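## Task

Get the yellow sponge inside the bin marked R6, with no part of it sticking out past the bin's rim. The robot must not tip over or finish leaning, or the task fails. The sponge must stay in the bin on its own; if the robot is still what keeps it there at the end, it does not count.

## Robot and tools

ROBOT. A simulated Hello Robot Stretch 4 with one arm. It has an omni-wheel base, a lift that rides up a mast, a telescoping arm that reaches straight forward, a three-joint wrist (yaw, pitch, roll) and a two-finger gripper. It stands about 1.6 m tall, and no point of the base rim is more than 0.23 m from the base origin. A loose object may occasionally get nudged by something outside the robot's control.

FRAMES. The base frame sits on the floor below the base centre: x ahead, y to the robot's left, z up. hand_pose, reported in this frame, is a point between the open fingertips (URDF link pinch); its printed position may be a bit off. With all wrist joints at 0 the hand axes line up with the base axes. The odometry frame is where the base frame was when the scene began.

execute_actions. Argument actions is a list holding exactly one action, or empty (which only returns state and pictures). An action holds base, joints or both, plus optional pace and contact_limits; or end_of_arm by itself. Its motions start at once and may finish at different times.
- base: exactly one key, each an offset from where the base last reported itself in this scene. translate_m: straight drive in metres, forward positive, -2 to 2. strafe_m: sideways slide in metres, left positive, -2 to 2. rotate_rad: spin in place in radians, counter-clockwise (left) positive, -3.2 to 3.2.
- joints: absolute targets keyed by joint name, not offsets. lift_m 0 to 1.2 m (tolerance 0.004). arm_m 0 to 0.55 m extension (0.004). wrist_yaw_rad -1.134 to 4.276 (0 ahead, positive turns left, 3.14 tucked back; above 3.4 the arm may block it; 0.02). wrist_pitch_rad -1.117 to 4.259 (0 level, 1.57 pointing down; 0.05). wrist_roll_rad -1.117 to 4.259 (0 keeps both fingers level; positive turns the gripper clockwise as viewed from behind it; 0.02). gripper_m -0.038 to 0.141 m, the fingertip gap when empty; negative values press the tips together (0.004). A joint target outside its range is clipped and still run, and the result reports that. Any other bad value or unknown key gets the whole call rejected with no motion.
- pace: "slow", "default" (if omitted), "fast" or "max". Base top speeds 0.1/0.3/0.4/0.6 m/s and 1/2/3/4 rad/s respectively; once the lift is above 0.2 m at the start of a base move, these are reduced, down to 0.3 m/s and 1 rad/s at 1.2 m.
- contact_limits: only key arm_m, 0 (gentlest) to 0.75 (firmest), default 0.5; past it the arm stops with contact_stop.
- end_of_arm: "enable_torque" revives any wrist or gripper motor that shut off; it then holds its current spot.
A single action runs at most 15 s. Joints or base omitted from an action may still be driving toward an older target without the status showing it. cameras picks images: head_camera, head_left_camera, head_right_camera, wrist_camera or "all"; omitted/null means all, [] means none. Once a result reports a stop, the remaining execute_actions, wait and finished_scene calls in that same reply are skipped. To unfold the wrist at a scene's start, lift_m 0.4 together with wrist_yaw_rad 0 works.

wait: seconds 0 to 10; sends nothing new and returns state and pictures. zoom_image: camera plus region [x0, y0, x1, y1] in pixels of that camera's latest full image, origin top-left, at most 504 by 504. Image sizes: head_camera 420x560, head_left/right 420x672 fisheye, wrist_camera 616x392. read_manual: only licence text, no motion. finished_scene: pass the number of the scene being ended; irreversible, and it reports success and gives the next task. Replying without any tool call ends everything.

RESULTS. base_status and joint_status say how each commanded motion ended: done (for the base, wheels turned the full amount even if slipping), off_target (resting short and maybe still pushing), contact_stop_at_<key> (met something; that part goes slack, a slack lift may sag under load, slack wheels may roll), limit_stop_at_<name> (a built-in limit), time_out, torque_fault (wrist motor overloaded and went limp until enable_torque). limit_stop_at_tilt means lean beyond 6 degrees: lift, arm and wheels go slack. limit_stop_at_own_body means a self-collision was blocked; move away from the body; likely with pitch below -0.2 combined with roll below -0.4 or above 4. on_its_own lists uncommanded behaviour; there "held at" is the held target, not the actual position. lidar_m: 12 distances in metres in 30-degree sectors, first straight ahead, then counter-clockwise (4th left, 7th behind, 10th right); "-" means nothing seen or closer than 0.25 m; it misses clear or thin things and sees table tops. wrist_depth_mm: 7x7 median depths, 100 to 2000 mm, read from the top left. base_odometry counts wheel turns; heading -3.142 to 3.142, left positive. If turned_by_wheels and turned_by_imu differ by more than about 0.1 rad, suspect a collision or slip. base_tilt in degrees (forward/right positive) has a fixed bias up to about 1.5. motor_effort is percent of maximum, positive toward larger joint values, with the action's peak in brackets; for wheel_0/1/2 positive means turning right.

GRIPPING. Command gripper_m smaller than the object's width; the further below, the harder the squeeze and the more the object is drawn toward the wrist. The gripper reading and done do not prove a grasp; a firm squeeze (at commands of 0 or more) shows in gripper_m effort. If fingertips jam on a surface beneath, raise the lift.

AVOID. Dropping, slamming or shoving things hard. Driving or turning with over 1 kg held and arm_m above 0.2, especially fast, which can tip the robot; also steady pushes or pulls with the gripper high. Pressing the gripper into objects with base or arm moves (torque faults). Leaving an object that only the gripper keeps in the bin.

Each tool is called after "Emit:" as name([rows], argument=value, ...), one row to a line, values as JSON.

## Session

Emit:
execute_actions(actions=[])

Scene clock: 0.00 s.
base_odometry: x=+0.000 y=+0.000 heading=+0.000 (m, m, rad; odometry frame)
turned_by_wheels: +0.000 (rad since the last result)
turned_by_imu: +0.000 (rad since the last result)
base_tilt: forward=-0.8 right=-0.7 (deg)
lidar_m: 0.93 0.91 0.95 1.30 2.09 1.14 0.79 0.78 0.82 0.84 0.80 0.83
base_status: not commanded
joint_positions: lift_m=+0.126 arm_m=-0.002 wrist_yaw_rad=+3.057 wrist_pitch_rad=-0.002 wrist_roll_rad=-0.018 gripper_m=+0.057
joint_status: not commanded
motor_effort: lift_m=+20 arm_m=+0 wrist_yaw_rad=-1 wrist_pitch_rad=-5 wrist_roll_rad=-1 gripper_m=-2 wheel_0=+0 wheel_1=+0 wheel_2=+0 (%)
hand_pose: x=-0.1107 y=+0.1116 z=+0.3051 quat_wxyz=(+0.042, +0.000, -0.009, +0.999) (m; base frame)
wrist_depth_mm: - 143 991 1138 1366 - 1921 / - 135 991 1160 1397 - 1921 / 109 143 236 1160 1336 - 1983 / 139 150 991 1160 1336 - 1983 / 788 878 991 1160 1430 - 1863 / 798 878 196 1138 196 1397 1464 / 768 759 842 110 866 778 917
pictures: head_camera, head_left_camera, head_right_camera, wrist_camera
Images, in order (width x height): head_camera 420x560, head_left_camera 420x672, head_right_camera 420x672, wrist_camera 616x392.

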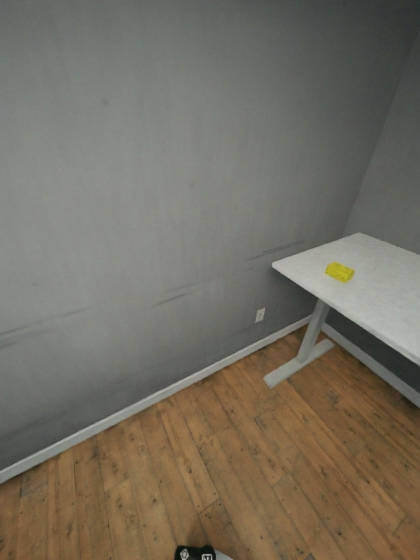

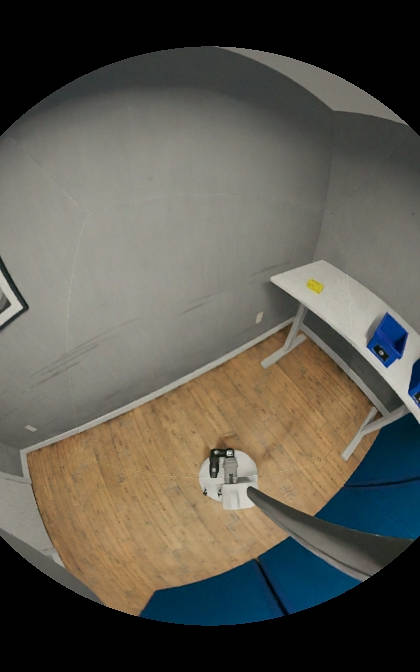

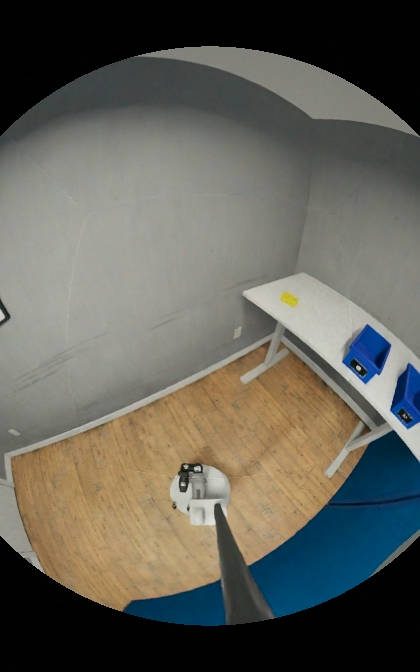

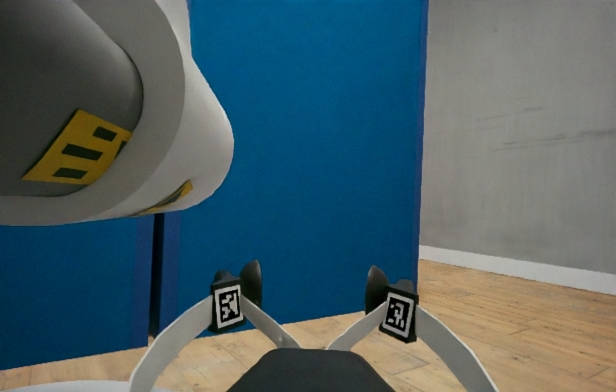

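Emit:
execute_actions([
  {"base":{"rotate_rad":-1.03},"joints":{"lift_m":1.05,"wrist_yaw_rad":0,"wrist_pitch_rad":0.8,"gripper_m":0.13},"pace":"fast"},
])

Emit:
zoom_image(camera="head_right_camera", region=[100,200,420,450])

Scene clock: 4.17 s.
base_odometry: x=+0.000 y=+0.000 heading=-1.030 (m, m, rad; odometry frame)
turned_by_wheels: -1.030 (rad since the last result)
turned_by_imu: -1.030 (rad since the last result)
base_tilt: forward=-0.8 right=-0.7 (deg)
lidar_m: 0.80 0.85 0.94 0.90 0.96 1.32 2.05 1.09 0.81 0.74 0.82 0.84
base_status: done
joint_positions: lift_m=+0.143 arm_m=-0.002 wrist_yaw_rad=+2.762 wrist_pitch_rad=+0.299 wrist_roll_rad=-0.018 gripper_m=+0.130
joint_status: lift_m limit_stop_at_own_body (moved +0.017 of +0.924); wrist_yaw_rad limit_stop_at_own_body (moved -0.295 of -3.057); wrist_pitch_rad limit_stop_at_own_body (moved +0.301 of +0.802); the others done
on_its_own: wrist_yaw_rad is held at +2.762, not at your +0.000, since a limit_stop_at_own_body; wrist_pitch_rad is held at +0.297, not at your +0.800, since a limit_stop_at_own_body; lift_m is slack since a limit_stop_at_own_body (your +1.050 is given up); arm_m is slack since a limit_stop_at_own_body
motor_effort: lift_m=+20(26) arm_m=+0(0) wrist_yaw_rad=-1(9) wrist_pitch_rad=-5(6) wrist_roll_rad=-1(1) gripper_m=+0(5) wheel_0=+1(7) wheel_1=+0(7) wheel_2=-2(9) (%)
hand_pose: x=-0.0543 y=+0.1834 z=+0.2365 quat_wxyz=(+0.185, -0.148, +0.019, +0.971) (m; base frame)
wrist_depth_mm: 246 1983 - - 1464 1060 831 / 1921 - - - 1464 1078 831 / 1921 1983 - - 1499 1078 854 / 1160 1182 1205 1281 1308 1078 854 / 788 820 831 842 854 866 820 / 240 222 225 640 640 216 661 / 194 193 199 110 517 496 525
pictures: head_camera, head_left_camera, head_right_camera, wrist_camera
Images, in order (width x height): head_camera 420x560, head_left_camera 420x672, head_right_camera 420x672, wrist_camera 616x392.

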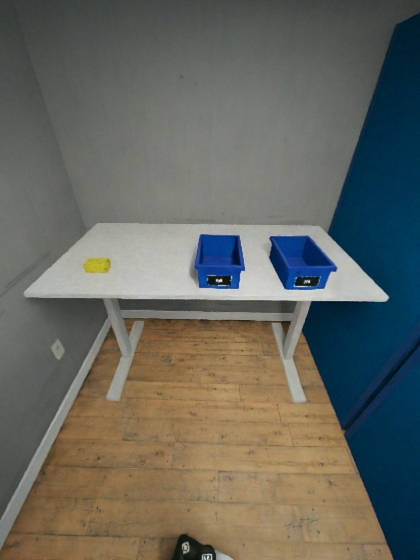

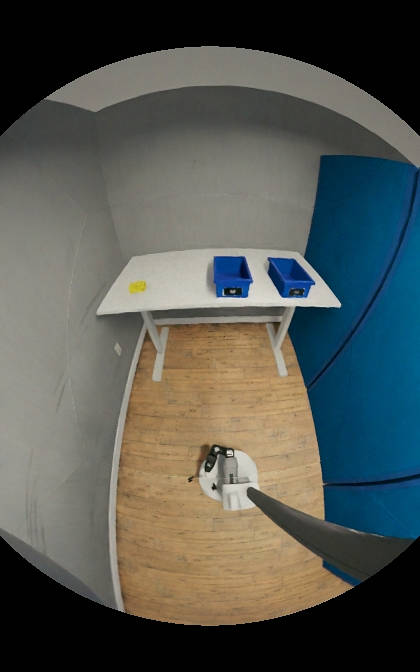

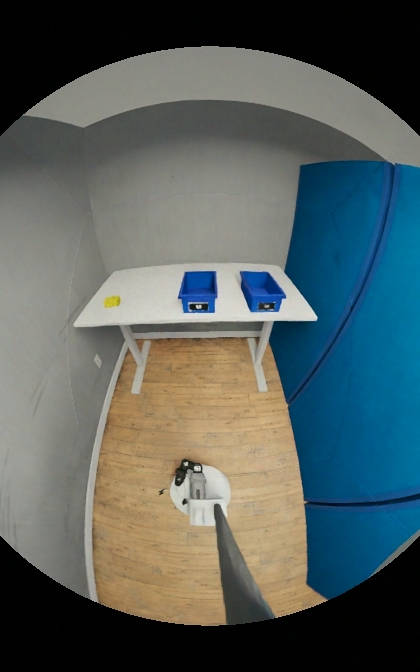

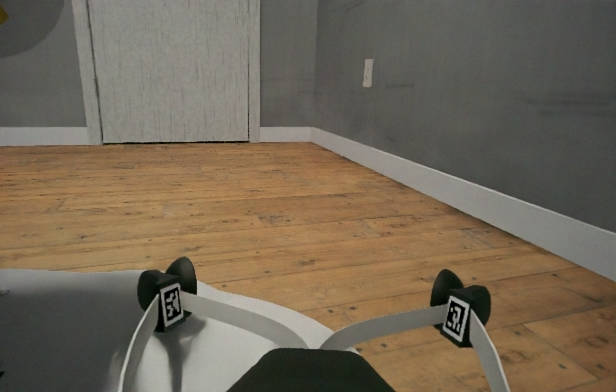

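Region (100, 200, 420, 450) of head_right_camera's 420x672 image, scaled by 1.575, with more detail than that image has; it fills the top 394 rows of this view, and the rest is white.

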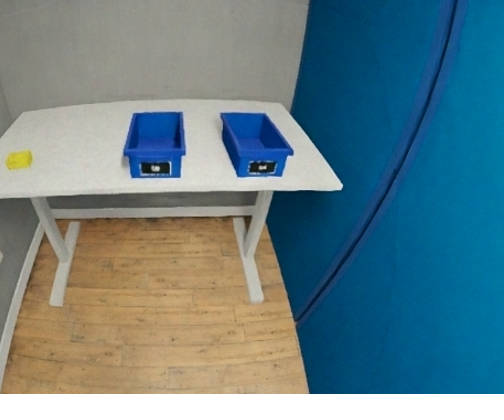

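Emit:
execute_actions([
  {"joints":{"lift_m":0.4,"wrist_pitch_rad":0},"pace":"fast"},
], cameras=[])

Emit:
execute_actions([
  {"base":{"strafe_m":0.47},"joints":{"lift_m":1.15,"wrist_yaw_rad":0,"wrist_pitch_rad":0.9},"pace":"fast"},
], cameras=["head_camera"])

Emit:
zoom_image(camera="head_camera", region=[260,220,420,320])

Scene clock: 7.33 s.
base_odometry: x=+0.000 y=+0.000 heading=-1.030 (m, m, rad; odometry frame)
turned_by_wheels: +0.000 (rad since the last result)
turned_by_imu: +0.000 (rad since the last result)
base_tilt: forward=-0.8 right=-0.7 (deg)
lidar_m: 0.81 0.83 0.95 0.89 0.96 1.31 2.09 1.10 0.80 0.77 0.84 0.84
base_status: not commanded
joint_positions: lift_m=+0.400 arm_m=-0.002 wrist_yaw_rad=+2.762 wrist_pitch_rad=+0.002 wrist_roll_rad=-0.018 gripper_m=+0.130
joint_status: all done
on_its_own: wrist_yaw_rad is held at +2.762, not at your +0.000, since a limit_stop_at_own_body; arm_m is slack since a limit_stop_at_own_body
motor_effort: lift_m=+23(24) arm_m=+0(0) wrist_yaw_rad=+0(2) wrist_pitch_rad=-6(10) wrist_roll_rad=-2(1) gripper_m=+1(1) wheel_0=+1(0) wheel_1=-1(1) wheel_2=-2(2) (%)
hand_pose: x=-0.0662 y=+0.1881 z=+0.5773 quat_wxyz=(+0.189, -0.003, -0.009, +0.982) (m; base frame)
wrist_depth_mm: 1921 - - - 1537 1098 878 / 168 - - - 1499 1098 866 / 180 - - - 1499 1078 866 / 1921 - - - 1537 1060 854 / 1983 - - - 1499 1078 854 / 1863 1808 1808 - 1336 216 854 / 1397 1397 1464 110 1366 991 866
pictures: none
No camera images: the call's "cameras" was empty. Leave "cameras" out to get every camera's image.

Scene clock: 10.30 s.
base_odometry: x=+0.403 y=+0.242 heading=-1.030 (m, m, rad; odometry frame)
turned_by_wheels: +0.000 (rad since the last result)
turned_by_imu: -0.001 (rad since the last result)
base_tilt: forward=-0.7 right=-0.6 (deg)
lidar_m: 0.81 0.62 0.45 0.44 0.46 0.64 2.04 2.17 1.29 1.24 1.17 0.84
base_status: done
joint_positions: lift_m=+1.150 arm_m=-0.002 wrist_yaw_rad=+0.000 wrist_pitch_rad=+0.901 wrist_roll_rad=-0.018 gripper_m=+0.130
joint_status: all done
on_its_own: arm_m is slack since a limit_stop_at_own_body
motor_effort: lift_m=+23(25) arm_m=+0(0) wrist_yaw_rad=-2(9) wrist_pitch_rad=-3(6) wrist_roll_rad=-1(1) gripper_m=+0(0) wheel_0=+1(14) wheel_1=-2(9) wheel_2=-1(2) (%)
hand_pose: x=+0.3484 y=-0.0874 z=+1.1017 quat_wxyz=(+0.900, -0.008, +0.436, +0.004) (m; base frame)
wrist_depth_mm: 741 707 715 715 723 699 634 / 741 1025 1464 1661 1661 1618 1537 / 750 1098 1756 1921 1921 1808 1756 / 759 1118 1661 1756 1708 1708 1661 / 778 1078 1537 1537 1537 1537 1537 / 778 960 1308 1397 1397 216 1430 / 788 1098 1255 110 1255 1255 1255
pictures: head_camera
Images, in order (width x height): head_camera 420x560.

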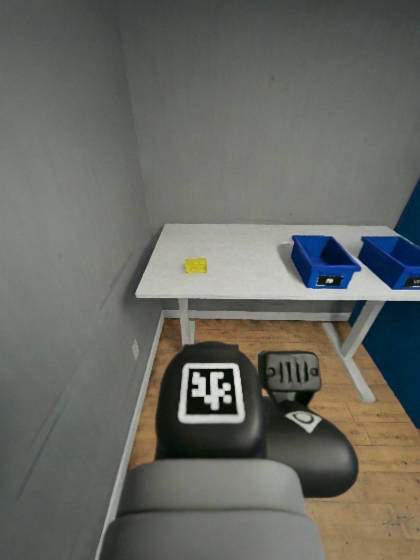

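Region (260, 220, 420, 320) of head_camera's 420x560 image, scaled by 3.150, with more detail than that image has; it fills the top 315 rows of this view, and the rest is white.

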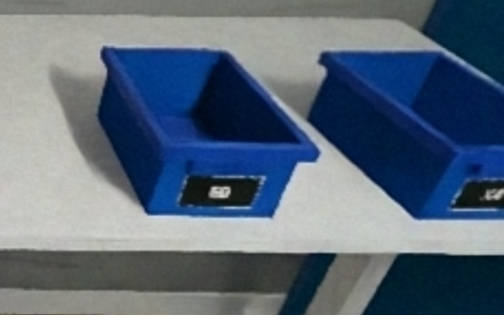

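Emit:
execute_actions([
  {"base":{"strafe_m":0.15},"joints":{"lift_m":1.2,"arm_m":0.15,"wrist_pitch_rad":1.2},"pace":"fast"},
], cameras=[])

Emit:
execute_actions([
  {"base":{"translate_m":0.42},"joints":{"wrist_pitch_rad":1.4},"pace":"fast"},
])

Scene clock: 13.23 s.
base_odometry: x=+0.532 y=+0.319 heading=-1.030 (m, m, rad; odometry frame)
turned_by_wheels: +0.000 (rad since the last result)
turned_by_imu: -0.001 (rad since the last result)
base_tilt: forward=-0.8 right=-0.6 (deg)
lidar_m: 0.82 0.40 0.30 0.28 0.30 0.45 1.40 2.18 1.45 1.39 1.15 0.86
base_status: done
joint_positions: lift_m=+1.199 arm_m=+0.148 wrist_yaw_rad=+0.000 wrist_pitch_rad=+1.201 wrist_roll_rad=-0.018 gripper_m=+0.130
joint_status: all done
joint sent to its limit — the command would take lift_m past its upper limit, so that joint was sent only as far as its limit.
motor_effort: lift_m=+23(25) arm_m=+9(11) wrist_yaw_rad=+0(2) wrist_pitch_rad=-1(2) wrist_roll_rad=-2(1) gripper_m=+0(0) wheel_0=-2(11) wheel_1=+0(8) wheel_2=+0(1) (%)
hand_pose: x=+0.4237 y=-0.0874 z=+1.1078 quat_wxyz=(+0.825, -0.007, +0.565, +0.005) (m; base frame)
wrist_depth_mm: 521 768 1366 1618 1618 1576 1537 / 530 788 1430 1661 1618 1661 1618 / 539 788 1430 1537 1537 1537 1537 / 549 809 1464 1430 1464 1499 1464 / 554 788 1336 1366 1366 1397 1366 / 559 699 1281 1281 1308 216 1308 / 574 809 1229 110 1229 1229 1255
pictures: none
No camera images: the call's "cameras" was empty. Leave "cameras" out to get every camera's image.

Scene clock: 16.10 s.
base_odometry: x=+0.748 y=-0.041 heading=-1.030 (m, m, rad; odometry frame)
turned_by_wheels: +0.000 (rad since the last result)
turned_by_imu: +0.000 (rad since the last result)
base_tilt: forward=-0.8 right=-0.7 (deg)
lidar_m: 0.39 0.39 0.28 0.27 0.29 0.44 1.35 1.97 1.46 1.40 0.58 0.42
base_status: done
joint_positions: lift_m=+1.199 arm_m=+0.148 wrist_yaw_rad=+0.000 wrist_pitch_rad=+1.400 wrist_roll_rad=-0.018 gripper_m=+0.130
joint_status: all done
motor_effort: lift_m=+23(23) arm_m=+9(9) wrist_yaw_rad=+0(1) wrist_pitch_rad=+0(1) wrist_roll_rad=-1(1) gripper_m=+0(1) wheel_0=+1(7) wheel_1=+2(6) wheel_2=+0(9) (%)
hand_pose: x=+0.3683 y=-0.0874 z=+1.0924 quat_wxyz=(+0.765, -0.007, +0.644, +0.006) (m; base frame)
wrist_depth_mm: 517 413 415 366 413 413 407 / 521 404 402 399 399 402 399 / 521 394 389 392 392 389 392 / 517 384 379 379 382 382 379 / 544 768 1336 1308 1336 1336 1336 / 549 683 1281 1281 1308 215 1308 / 559 788 1118 110 1229 1255 1255
pictures: head_camera, head_left_camera, head_right_camera, wrist_camera
Images, in order (width x height): head_camera 420x560, head_left_camera 420x672, head_right_camera 420x672, wrist_camera 616x392.

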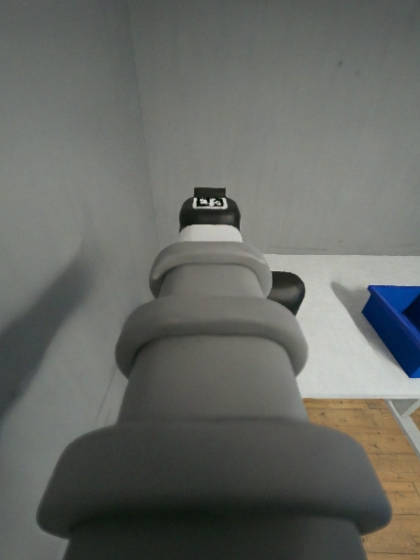

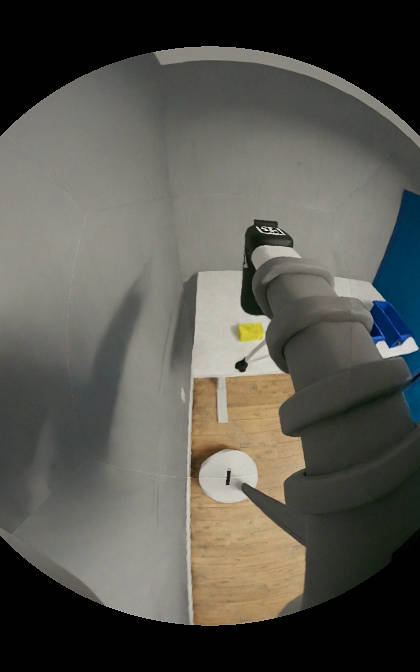

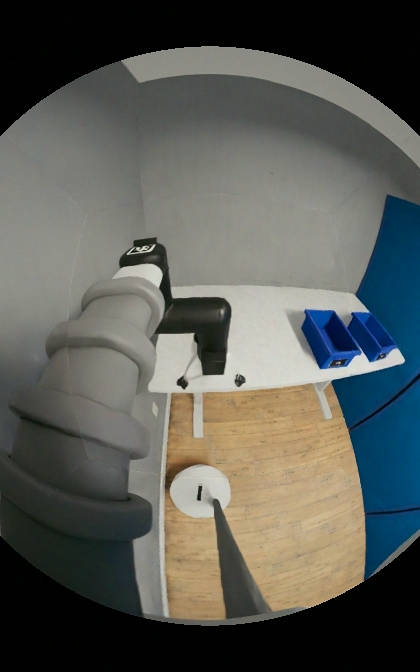

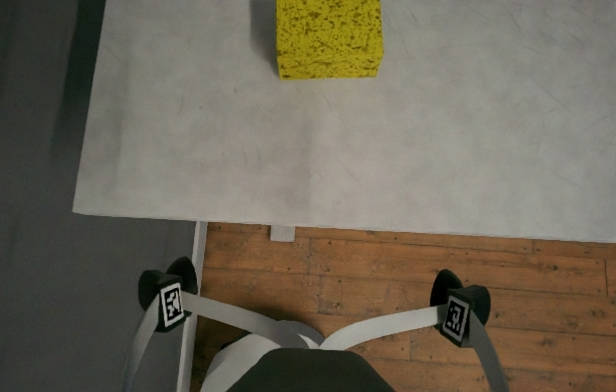

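Emit:
execute_actions([
  {"base":{"strafe_m":-0.02},"joints":{"lift_m":1.14,"arm_m":0.35},"pace":"fast"},
], cameras=["wrist_camera","head_right_camera"])

Scene clock: 18.67 s.
base_odometry: x=+0.731 y=-0.051 heading=-1.030 (m, m, rad; odometry frame)
turned_by_wheels: +0.000 (rad since the last result)
turned_by_imu: +0.000 (rad since the last result)
base_tilt: forward=-0.7 right=-0.6 (deg)
lidar_m: 0.40 0.41 0.31 0.29 0.31 0.46 1.38 1.94 1.44 1.39 0.57 0.41
base_status: done
joint_positions: lift_m=+1.140 arm_m=+0.348 wrist_yaw_rad=+0.000 wrist_pitch_rad=+1.400 wrist_roll_rad=-0.018 gripper_m=+0.130
joint_status: all done
motor_effort: lift_m=+17(20) arm_m=+9(10) wrist_yaw_rad=-1(0) wrist_pitch_rad=+0(1) wrist_roll_rad=-1(1) gripper_m=-2(0) wheel_0=+1(9) wheel_1=-1(7) wheel_2=+0(1) (%)
hand_pose: x=+0.5683 y=-0.0874 z=+1.0342 quat_wxyz=(+0.765, -0.007, +0.644, +0.006) (m; base frame)
wrist_depth_mm: 349 345 349 349 343 347 345 / 340 340 338 338 340 336 336 / 330 330 330 329 330 330 329 / 324 322 320 274 320 320 320 / 315 315 271 268 310 314 312 / 307 306 304 304 304 216 304 / 300 297 300 110 298 296 297
pictures: head_right_camera, wrist_camera
Images, in order (width x height): head_right_camera 420x672, wrist_camera 616x392.

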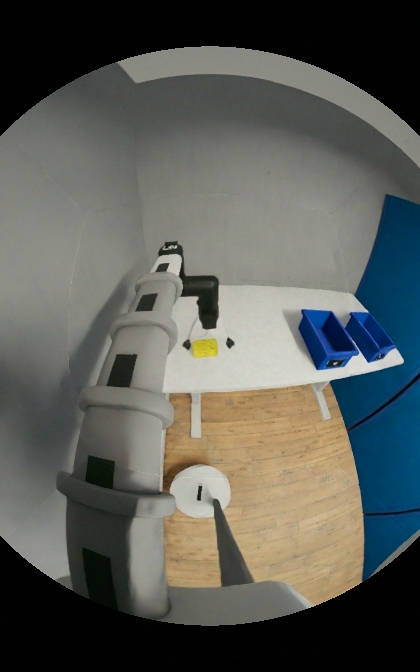

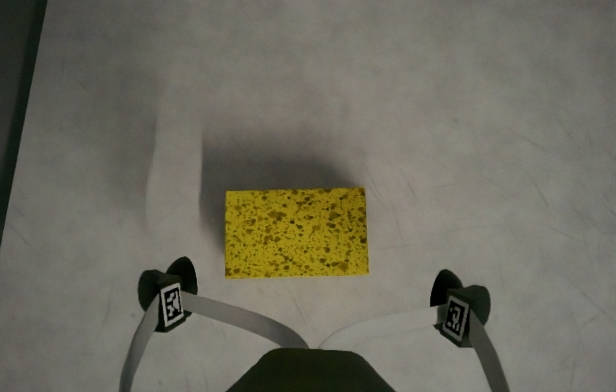

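Emit:
execute_actions([
  {"base":{"strafe_m":0.012},"joints":{"lift_m":1.075,"arm_m":0.385}},
], cameras=["wrist_camera","head_right_camera"])

Scene clock: 21.03 s.
base_odometry: x=+0.741 y=-0.045 heading=-1.030 (m, m, rad; odometry frame)
turned_by_wheels: +0.000 (rad since the last result)
turned_by_imu: +0.000 (rad since the last result)
base_tilt: forward=-0.7 right=-0.7 (deg)
lidar_m: 0.39 0.40 0.28 0.27 0.31 0.43 1.40 1.96 1.44 1.39 0.58 0.42
base_status: done
joint_positions: lift_m=+1.075 arm_m=+0.383 wrist_yaw_rad=+0.000 wrist_pitch_rad=+1.400 wrist_roll_rad=-0.018 gripper_m=+0.130
joint_status: all done
motor_effort: lift_m=+16(16) arm_m=+9(10) wrist_yaw_rad=-1(2) wrist_pitch_rad=+0(1) wrist_roll_rad=+0(0) gripper_m=+0(1) wheel_0=-2(8) wheel_1=+1(8) wheel_2=+0(0) (%)
hand_pose: x=+0.6033 y=-0.0874 z=+0.9692 quat_wxyz=(+0.765, -0.007, +0.644, +0.006) (m; base frame)
wrist_depth_mm: 277 277 277 276 276 274 274 / 270 268 270 268 267 267 266 / 260 263 262 260 260 262 260 / 254 255 255 254 254 253 254 / 250 249 218 204 206 248 247 / 244 240 200 198 199 216 241 / 236 236 235 110 236 235 235
pictures: head_right_camera, wrist_camera
Images, in order (width x height): head_right_camera 420x672, wrist_camera 616x392.

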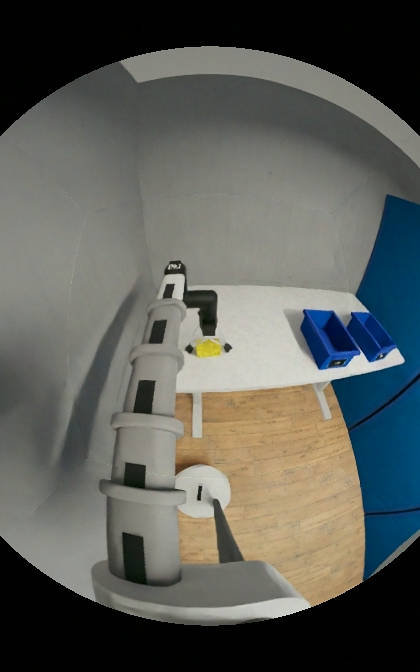

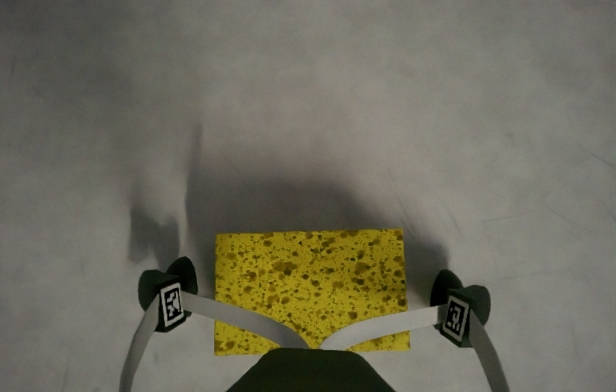

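Emit:
execute_actions([
  {"joints":{"gripper_m":0.04}},
], cameras=["wrist_camera"])

Emit:
execute_actions([
  {"joints":{"lift_m":1.2},"pace":"fast"},
], cameras=["wrist_camera","head_right_camera","head_camera"])

Emit:
zoom_image(camera="head_right_camera", region=[290,300,410,390])

Scene clock: 24.63 s.
base_odometry: x=+0.741 y=-0.045 heading=-1.030 (m, m, rad; odometry frame)
turned_by_wheels: +0.000 (rad since the last result)
turned_by_imu: +0.000 (rad since the last result)
base_tilt: forward=-0.8 right=-0.6 (deg)
lidar_m: 0.40 0.39 0.29 0.27 0.30 0.41 1.38 1.97 1.45 1.39 0.58 0.41
base_status: not commanded
joint_positions: lift_m=+1.075 arm_m=+0.383 wrist_yaw_rad=+0.000 wrist_pitch_rad=+1.400 wrist_roll_rad=-0.018 gripper_m=+0.040
joint_status: all done
motor_effort: lift_m=+16(16) arm_m=+9(9) wrist_yaw_rad=-1(1) wrist_pitch_rad=+0(0) wrist_roll_rad=-1(0) gripper_m=-19(19) wheel_0=-2(2) wheel_1=+1(0) wheel_2=+0(0) (%)
hand_pose: x=+0.6033 y=-0.0874 z=+0.9692 quat_wxyz=(+0.765, -0.007, +0.644, +0.006) (m; base frame)
wrist_depth_mm: 278 276 277 274 276 274 274 / 271 268 268 268 267 266 267 / 262 262 262 260 262 262 260 / 255 255 255 255 254 254 254 / 250 249 246 187 189 248 247 / 243 241 185 183 184 240 241 / 237 236 235 110 180 234 236
pictures: wrist_camera
Images, in order (width x height): wrist_camera 616x392.

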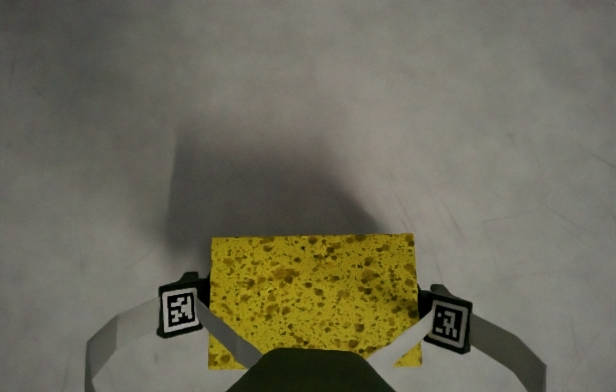

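Scene clock: 25.90 s.
base_odometry: x=+0.741 y=-0.045 heading=-1.030 (m, m, rad; odometry frame)
turned_by_wheels: +0.000 (rad since the last result)
turned_by_imu: +0.000 (rad since the last result)
base_tilt: forward=-0.7 right=-0.6 (deg)
lidar_m: 0.39 0.40 0.29 0.26 0.31 0.45 1.39 1.98 1.46 1.38 0.55 0.42
base_status: not commanded
joint_positions: lift_m=+1.199 arm_m=+0.383 wrist_yaw_rad=+0.000 wrist_pitch_rad=+1.400 wrist_roll_rad=-0.018 gripper_m=+0.040
joint_status: all done
joint sent to its limit — the command would take lift_m past its upper limit, so that joint was sent only as far as its limit.
motor_effort: lift_m=+23(26) arm_m=+9(9) wrist_yaw_rad=-1(1) wrist_pitch_rad=-1(0) wrist_roll_rad=-1(2) gripper_m=-19(19) wheel_0=-2(1) wheel_1=+1(0) wheel_2=+0(0) (%)
hand_pose: x=+0.6033 y=-0.0874 z=+1.0924 quat_wxyz=(+0.765, -0.007, +0.644, +0.006) (m; base frame)
wrist_depth_mm: 512 415 413 413 407 410 410 / 525 404 402 399 397 402 399 / 512 392 389 394 387 389 389 / 500 382 382 379 379 377 377 / 500 373 368 188 189 370 366 / 484 359 185 183 184 357 362 / 357 353 351 110 181 349 351
pictures: head_camera, head_right_camera, wrist_camera
Images, in order (width x height): head_camera 420x560, head_right_camera 420x672, wrist_camera 616x392.

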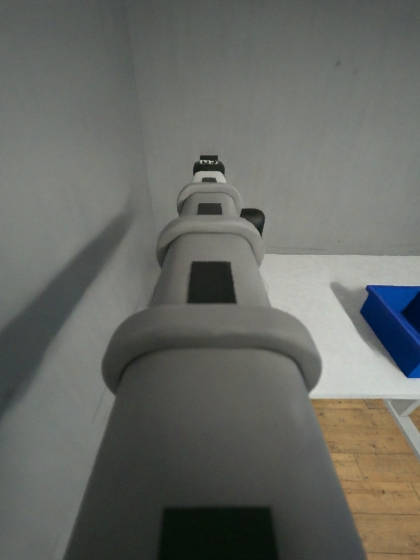

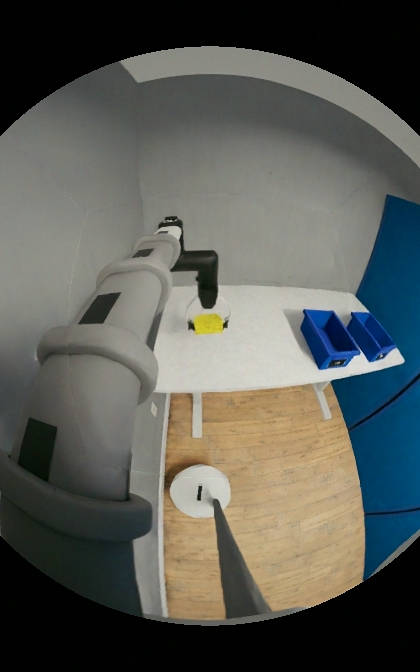

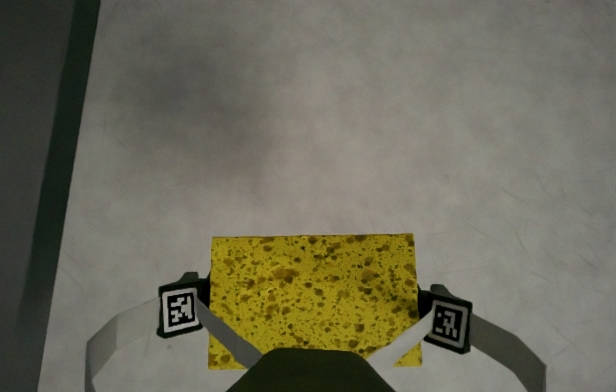

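Region (290, 300, 410, 390) of head_right_camera's 420x672 image, scaled by 4.200, with more detail than that image has; it fills the top 378 rows of this view, and the rest is white.

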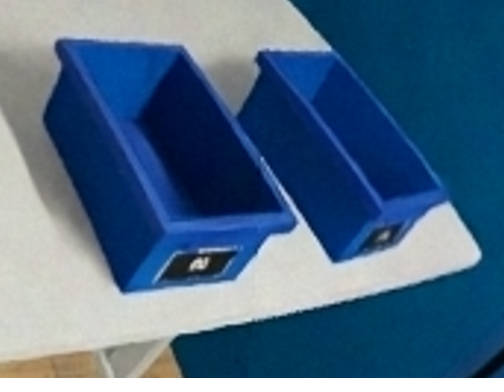

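Emit:
execute_actions([
  {"base":{"strafe_m":-0.36},"joints":{"wrist_pitch_rad":1.0,"arm_m":0.25},"pace":"fast"},
])

Emit:
zoom_image(camera="head_camera", region=[240,270,420,410])

Scene clock: 30.13 s.
base_odometry: x=+0.432 y=-0.230 heading=-1.030 (m, m, rad; odometry frame)
turned_by_wheels: +0.000 (rad since the last result)
turned_by_imu: +0.002 (rad since the last result)
base_tilt: forward=-0.7 right=-0.6 (deg)
lidar_m: 0.39 0.42 0.59 0.63 0.68 0.93 2.52 1.46 1.08 1.03 0.55 0.41
base_status: done
joint_positions: lift_m=+1.199 arm_m=+0.252 wrist_yaw_rad=+0.000 wrist_pitch_rad=+1.001 wrist_roll_rad=-0.018 gripper_m=+0.040
joint_status: all done
motor_effort: lift_m=+23(23) arm_m=-9(12) wrist_yaw_rad=-1(3) wrist_pitch_rad=-3(7) wrist_roll_rad=+0(1) gripper_m=-19(18) wheel_0=+3(9) wheel_1=-1(10) wheel_2=+0(1) (%)
hand_pose: x=+0.5780 y=-0.0874 z=+1.1338 quat_wxyz=(+0.877, -0.008, +0.480, +0.004) (m; base frame)
wrist_depth_mm: 654 661 668 676 676 668 676 / 591 585 591 585 591 597 597 / 521 525 530 530 530 535 539 / 473 480 477 480 480 387 399 / 433 439 424 187 189 424 433 / 402 389 185 184 184 294 402 / 370 368 362 110 181 260 375
pictures: head_camera, head_left_camera, head_right_camera, wrist_camera
Images, in order (width x height): head_camera 420x560, head_left_camera 420x672, head_right_camera 420x672, wrist_camera 616x392.

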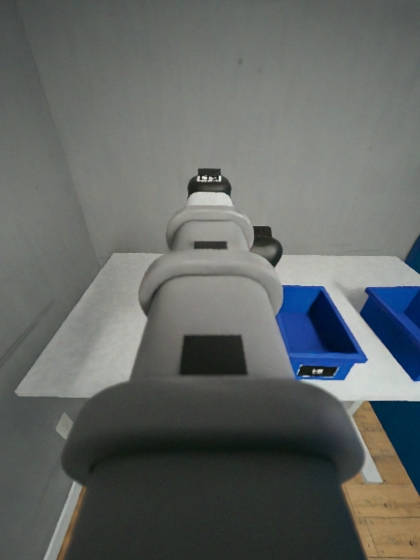

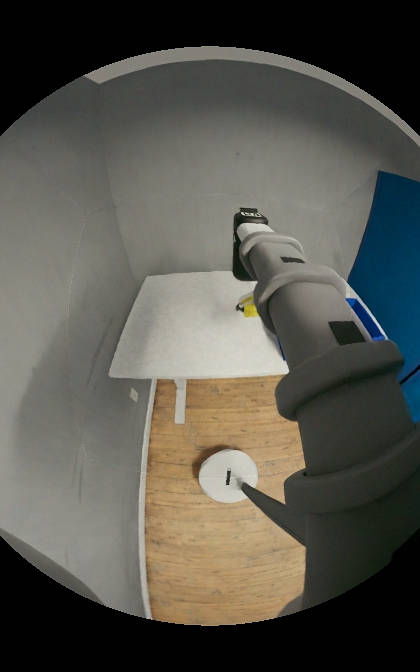

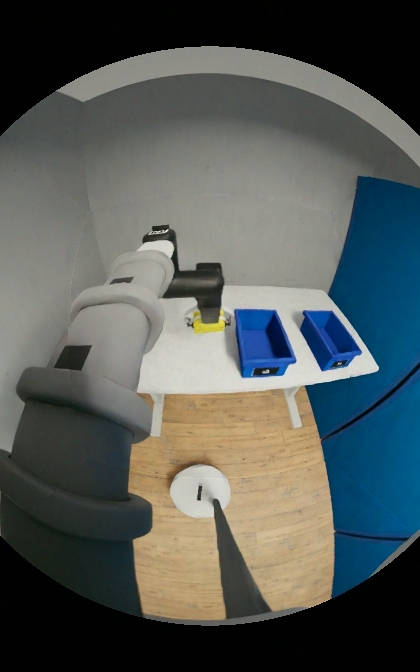

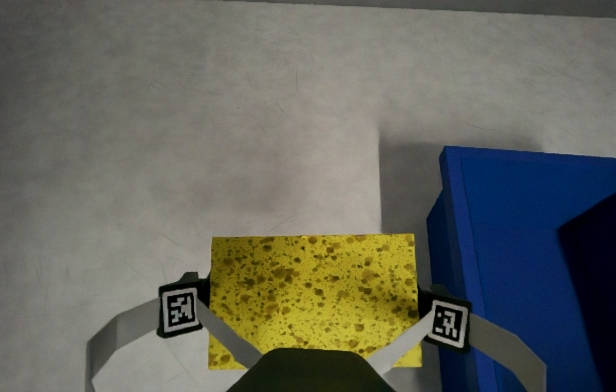

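Region (240, 270, 420, 410) of head_camera's 420x560 image, scaled by 2.800, with more detail than that image has.

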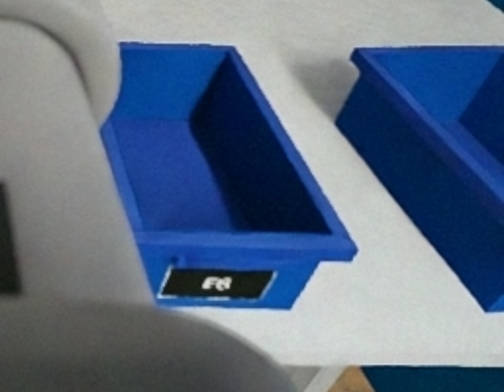

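Emit:
execute_actions([
  {"base":{"strafe_m":-0.21},"joints":{"arm_m":0.41},"pace":"fast"},
], cameras=["wrist_camera"])

Emit:
execute_actions([
  {"joints":{"wrist_pitch_rad":1.5,"wrist_roll_rad":1.57},"pace":"fast"},
], cameras=["wrist_camera","head_right_camera"])

Scene clock: 33.57 s.
base_odometry: x=+0.252 y=-0.338 heading=-1.030 (m, m, rad; odometry frame)
turned_by_wheels: +0.000 (rad since the last result)
turned_by_imu: +0.001 (rad since the last result)
base_tilt: forward=-0.7 right=-0.6 (deg)
lidar_m: 0.39 0.42 0.61 0.84 0.90 1.27 2.52 1.17 0.85 0.82 0.56 0.41
base_status: done
joint_positions: lift_m=+1.199 arm_m=+0.408 wrist_yaw_rad=+0.000 wrist_pitch_rad=+1.001 wrist_roll_rad=-0.018 gripper_m=+0.040
joint_status: all done
motor_effort: lift_m=+23(23) arm_m=+9(8) wrist_yaw_rad=-1(1) wrist_pitch_rad=-3(4) wrist_roll_rad=+0(1) gripper_m=-19(21) wheel_0=+2(10) wheel_1=-2(9) wheel_2=+0(0) (%)
hand_pose: x=+0.7350 y=-0.0874 z=+1.1338 quat_wxyz=(+0.877, -0.008, +0.480, +0.004) (m; base frame)
wrist_depth_mm: 640 640 634 621 615 603 591 / 585 591 591 597 591 591 597 / 525 535 525 535 530 535 535 / 477 477 480 480 480 484 484 / 433 436 421 188 189 439 442 / 399 389 185 183 183 402 407 / 370 368 257 110 180 258 377
pictures: wrist_camera
Images, in order (width x height): wrist_camera 616x392.

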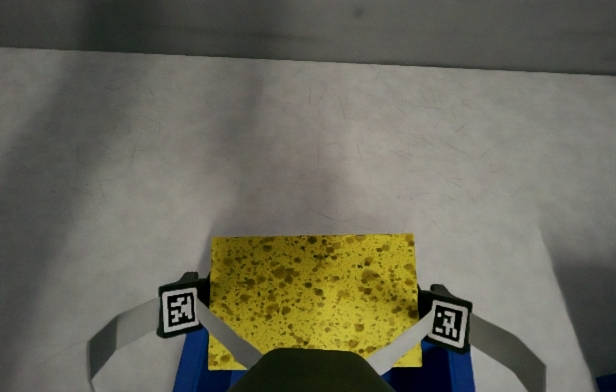

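Scene clock: 35.03 s.
base_odometry: x=+0.252 y=-0.338 heading=-1.030 (m, m, rad; odometry frame)
turned_by_wheels: +0.000 (rad since the last result)
turned_by_imu: +0.000 (rad since the last result)
base_tilt: forward=-0.7 right=-0.7 (deg)
lidar_m: 0.39 0.43 0.59 0.84 0.90 1.27 2.52 1.18 0.85 0.82 0.57 0.42
base_status: not commanded
joint_positions: lift_m=+1.199 arm_m=+0.408 wrist_yaw_rad=+0.000 wrist_pitch_rad=+1.500 wrist_roll_rad=+1.570 gripper_m=+0.040
joint_status: all done
motor_effort: lift_m=+23(23) arm_m=+8(9) wrist_yaw_rad=-1(1) wrist_pitch_rad=+1(6) wrist_roll_rad=+0(5) gripper_m=-19(20) wheel_0=+3(2) wheel_1=-1(2) wheel_2=+0(0) (%)
hand_pose: x=+0.5998 y=-0.0874 z=+1.0890 quat_wxyz=(+0.518, +0.517, +0.482, -0.482) (m; base frame)
wrist_depth_mm: 389 384 375 366 364 357 1308 / 387 382 375 368 364 353 1281 / 389 259 263 278 260 240 1255 / 384 283 368 362 359 338 243 / 384 287 357 188 189 329 248 / 384 254 184 183 184 260 640 / 384 262 263 110 180 268 750
pictures: head_right_camera, wrist_camera
Images, in order (width x height): head_right_camera 420x672, wrist_camera 616x392.

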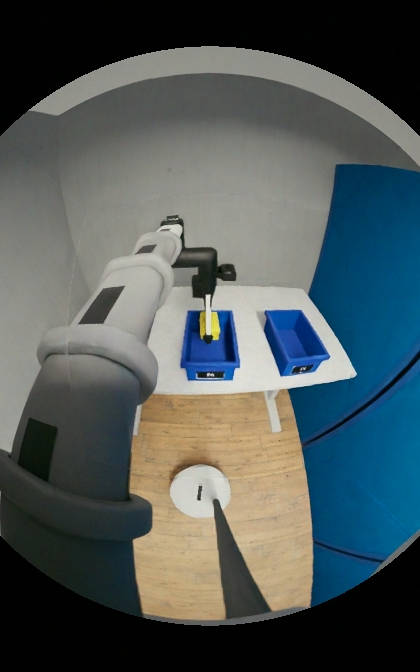

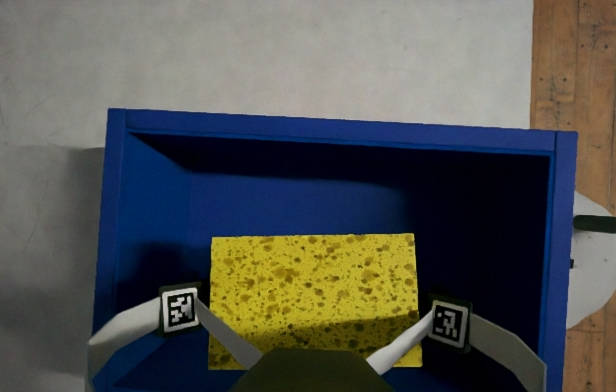

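Emit:
execute_actions([
  {"joints":{"lift_m":1.08,"arm_m":0.39}},
], cameras=["wrist_camera"])

Emit:
execute_actions([
  {"joints":{"gripper_m":0.12}},
], cameras=["wrist_camera"])

Emit:
execute_actions([
  {"joints":{"lift_m":1.2},"pace":"fast"},
], cameras=["wrist_camera","head_right_camera"])

Scene clock: 37.97 s.
base_odometry: x=+0.252 y=-0.338 heading=-1.030 (m, m, rad; odometry frame)
turned_by_wheels: +0.000 (rad since the last result)
turned_by_imu: +0.000 (rad since the last result)
base_tilt: forward=-0.7 right=-0.6 (deg)
lidar_m: 0.37 0.43 0.60 0.84 0.89 1.28 2.50 1.15 0.85 0.83 0.55 0.39
base_status: not commanded
joint_positions: lift_m=+1.080 arm_m=+0.392 wrist_yaw_rad=+0.000 wrist_pitch_rad=+1.500 wrist_roll_rad=+1.570 gripper_m=+0.040
joint_status: all done
motor_effort: lift_m=+17(21) arm_m=-9(9) wrist_yaw_rad=-1(1) wrist_pitch_rad=+0(0) wrist_roll_rad=+0(1) gripper_m=-20(20) wheel_0=+2(2) wheel_1=-2(1) wheel_2=+0(0) (%)
hand_pose: x=+0.5828 y=-0.0874 z=+0.9707 quat_wxyz=(+0.518, +0.517, +0.482, -0.482) (m; base frame)
wrist_depth_mm: 262 257 252 248 245 240 238 / 140 133 130 128 125 123 122 / 205 251 247 232 210 193 183 / 207 252 248 243 240 236 198 / 211 252 247 188 189 236 195 / 213 250 185 184 183 225 192 / 216 251 247 110 181 234 183
pictures: wrist_camera
Images, in order (width x height): wrist_camera 616x392.

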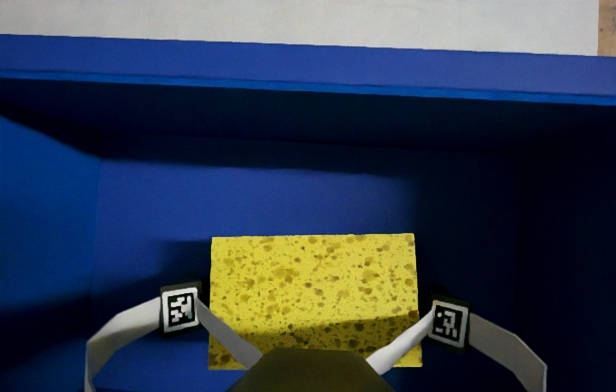

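Scene clock: 39.67 s.
base_odometry: x=+0.252 y=-0.338 heading=-1.030 (m, m, rad; odometry frame)
turned_by_wheels: +0.000 (rad since the last result)
turned_by_imu: +0.000 (rad since the last result)
base_tilt: forward=-0.6 right=-0.6 (deg)
lidar_m: 0.38 0.45 0.60 0.85 0.90 1.27 2.50 1.15 0.86 0.83 0.57 0.41
base_status: not commanded
joint_positions: lift_m=+1.080 arm_m=+0.392 wrist_yaw_rad=+0.000 wrist_pitch_rad=+1.500 wrist_roll_rad=+1.570 gripper_m=+0.120
joint_status: all done
motor_effort: lift_m=+17(17) arm_m=-9(9) wrist_yaw_rad=-2(2) wrist_pitch_rad=+0(7) wrist_roll_rad=-1(1) gripper_m=+1(17) wheel_0=+2(2) wheel_1=-2(2) wheel_2=+0(0) (%)
hand_pose: x=+0.5829 y=-0.0874 z=+0.9707 quat_wxyz=(+0.518, +0.517, +0.482, -0.482) (m; base frame)
wrist_depth_mm: 266 262 257 252 247 244 241 / 140 137 134 132 128 126 125 / 200 255 251 232 213 195 186 / 203 256 252 248 245 241 204 / 205 256 224 203 240 239 202 / 208 255 204 200 198 236 198 / 211 254 251 110 240 236 195
pictures: wrist_camera
Images, in order (width x height): wrist_camera 616x392.

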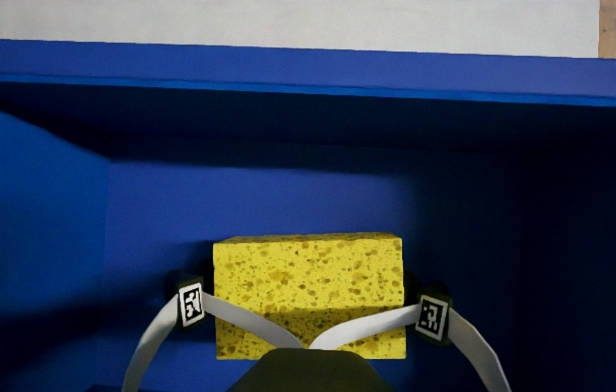

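Scene clock: 40.93 s.
base_odometry: x=+0.252 y=-0.338 heading=-1.030 (m, m, rad; odometry frame)
turned_by_wheels: +0.000 (rad since the last result)
turned_by_imu: +0.000 (rad since the last result)
base_tilt: forward=-0.7 right=-0.7 (deg)
lidar_m: 0.39 0.43 0.60 0.85 0.92 1.27 2.53 1.19 0.87 0.82 0.56 0.41
base_status: not commanded
joint_positions: lift_m=+1.198 arm_m=+0.392 wrist_yaw_rad=+0.000 wrist_pitch_rad=+1.500 wrist_roll_rad=+1.570 gripper_m=+0.120
joint_status: all done
joint sent to its limit — the command would take lift_m past its upper limit, so that joint was sent only as far as its limit.
motor_effort: lift_m=+23(27) arm_m=-9(9) wrist_yaw_rad=-2(2) wrist_pitch_rad=+0(6) wrist_roll_rad=+0(1) gripper_m=-1(1) wheel_0=+3(2) wheel_1=-2(2) wheel_2=+0(0) (%)
hand_pose: x=+0.5828 y=-0.0874 z=+1.0889 quat_wxyz=(+0.518, +0.517, +0.482, -0.482) (m; base frame)
wrist_depth_mm: 387 382 375 368 362 355 1255 / 387 379 373 366 359 355 1281 / 387 257 258 279 259 240 1255 / 387 293 368 368 355 297 1060 / 384 296 373 317 353 291 1060 / 387 268 320 357 315 236 1060 / 387 270 301 110 325 237 1255
pictures: head_right_camera, wrist_camera
Images, in order (width x height): head_right_camera 420x672, wrist_camera 616x392.

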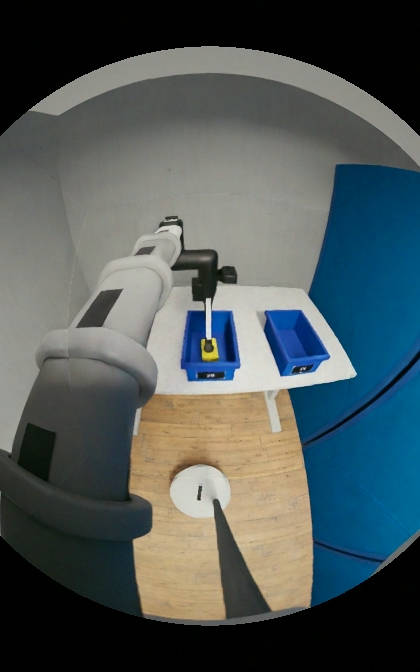

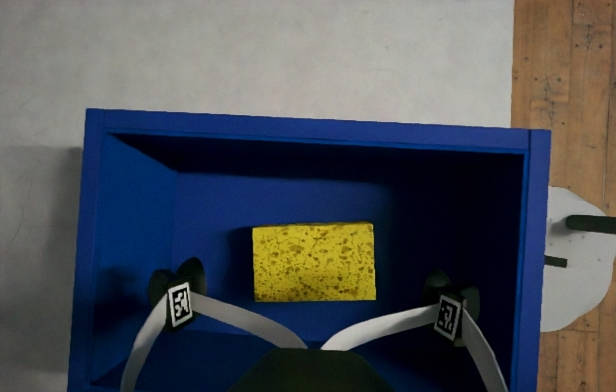

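Emit:
zoom_image(camera="head_right_camera", region=[170,340,350,390])

Region (170, 340, 350, 390) of head_right_camera's 420x672 image, scaled by 2.800, with more detail than that image has.

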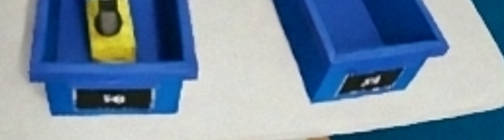

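Emit:
execute_actions([
  {"base":{"translate_m":-0.2},"joints":{"arm_m":0,"wrist_pitch_rad":0.6,"wrist_roll_rad":0},"pace":"max"},
], cameras=["wrist_camera"])

Scene clock: 44.17 s.
base_odometry: x=+0.149 y=-0.167 heading=-1.030 (m, m, rad; odometry frame)
turned_by_wheels: +0.000 (rad since the last result)
turned_by_imu: +0.000 (rad since the last result)
base_tilt: forward=-0.7 right=-0.6 (deg)
lidar_m: 0.60 0.64 0.88 0.84 0.91 1.27 2.33 1.15 0.86 0.81 0.83 0.62
base_status: done
joint_positions: lift_m=+1.199 arm_m=+0.002 wrist_yaw_rad=+0.000 wrist_pitch_rad=+0.602 wrist_roll_rad=+0.000 gripper_m=+0.120
joint_status: all done
motor_effort: lift_m=+23(23) arm_m=-9(8) wrist_yaw_rad=+0(3) wrist_pitch_rad=-5(7) wrist_roll_rad=-2(7) gripper_m=-2(1) wheel_0=-2(8) wheel_1=-2(9) wheel_2=+0(12) (%)
hand_pose: x=+0.4102 y=-0.0875 z=+1.2134 quat_wxyz=(+0.955, +0.000, +0.296, +0.000) (m; base frame)
wrist_depth_mm: 1118 1098 1118 1098 1078 1078 1060 / 1205 1182 1182 1160 1182 1160 1118 / 960 976 1025 778 1008 759 1025 / 759 768 768 741 750 723 683 / 634 634 615 544 621 603 539 / 574 559 549 564 549 549 569 / 1430 1430 1537 110 1537 1308 1160
pictures: wrist_camera
Images, in order (width x height): wrist_camera 616x392.

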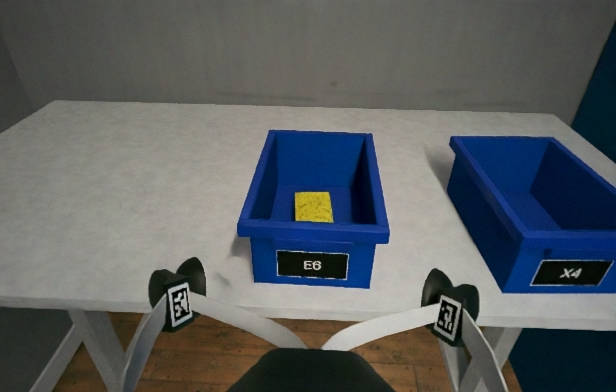

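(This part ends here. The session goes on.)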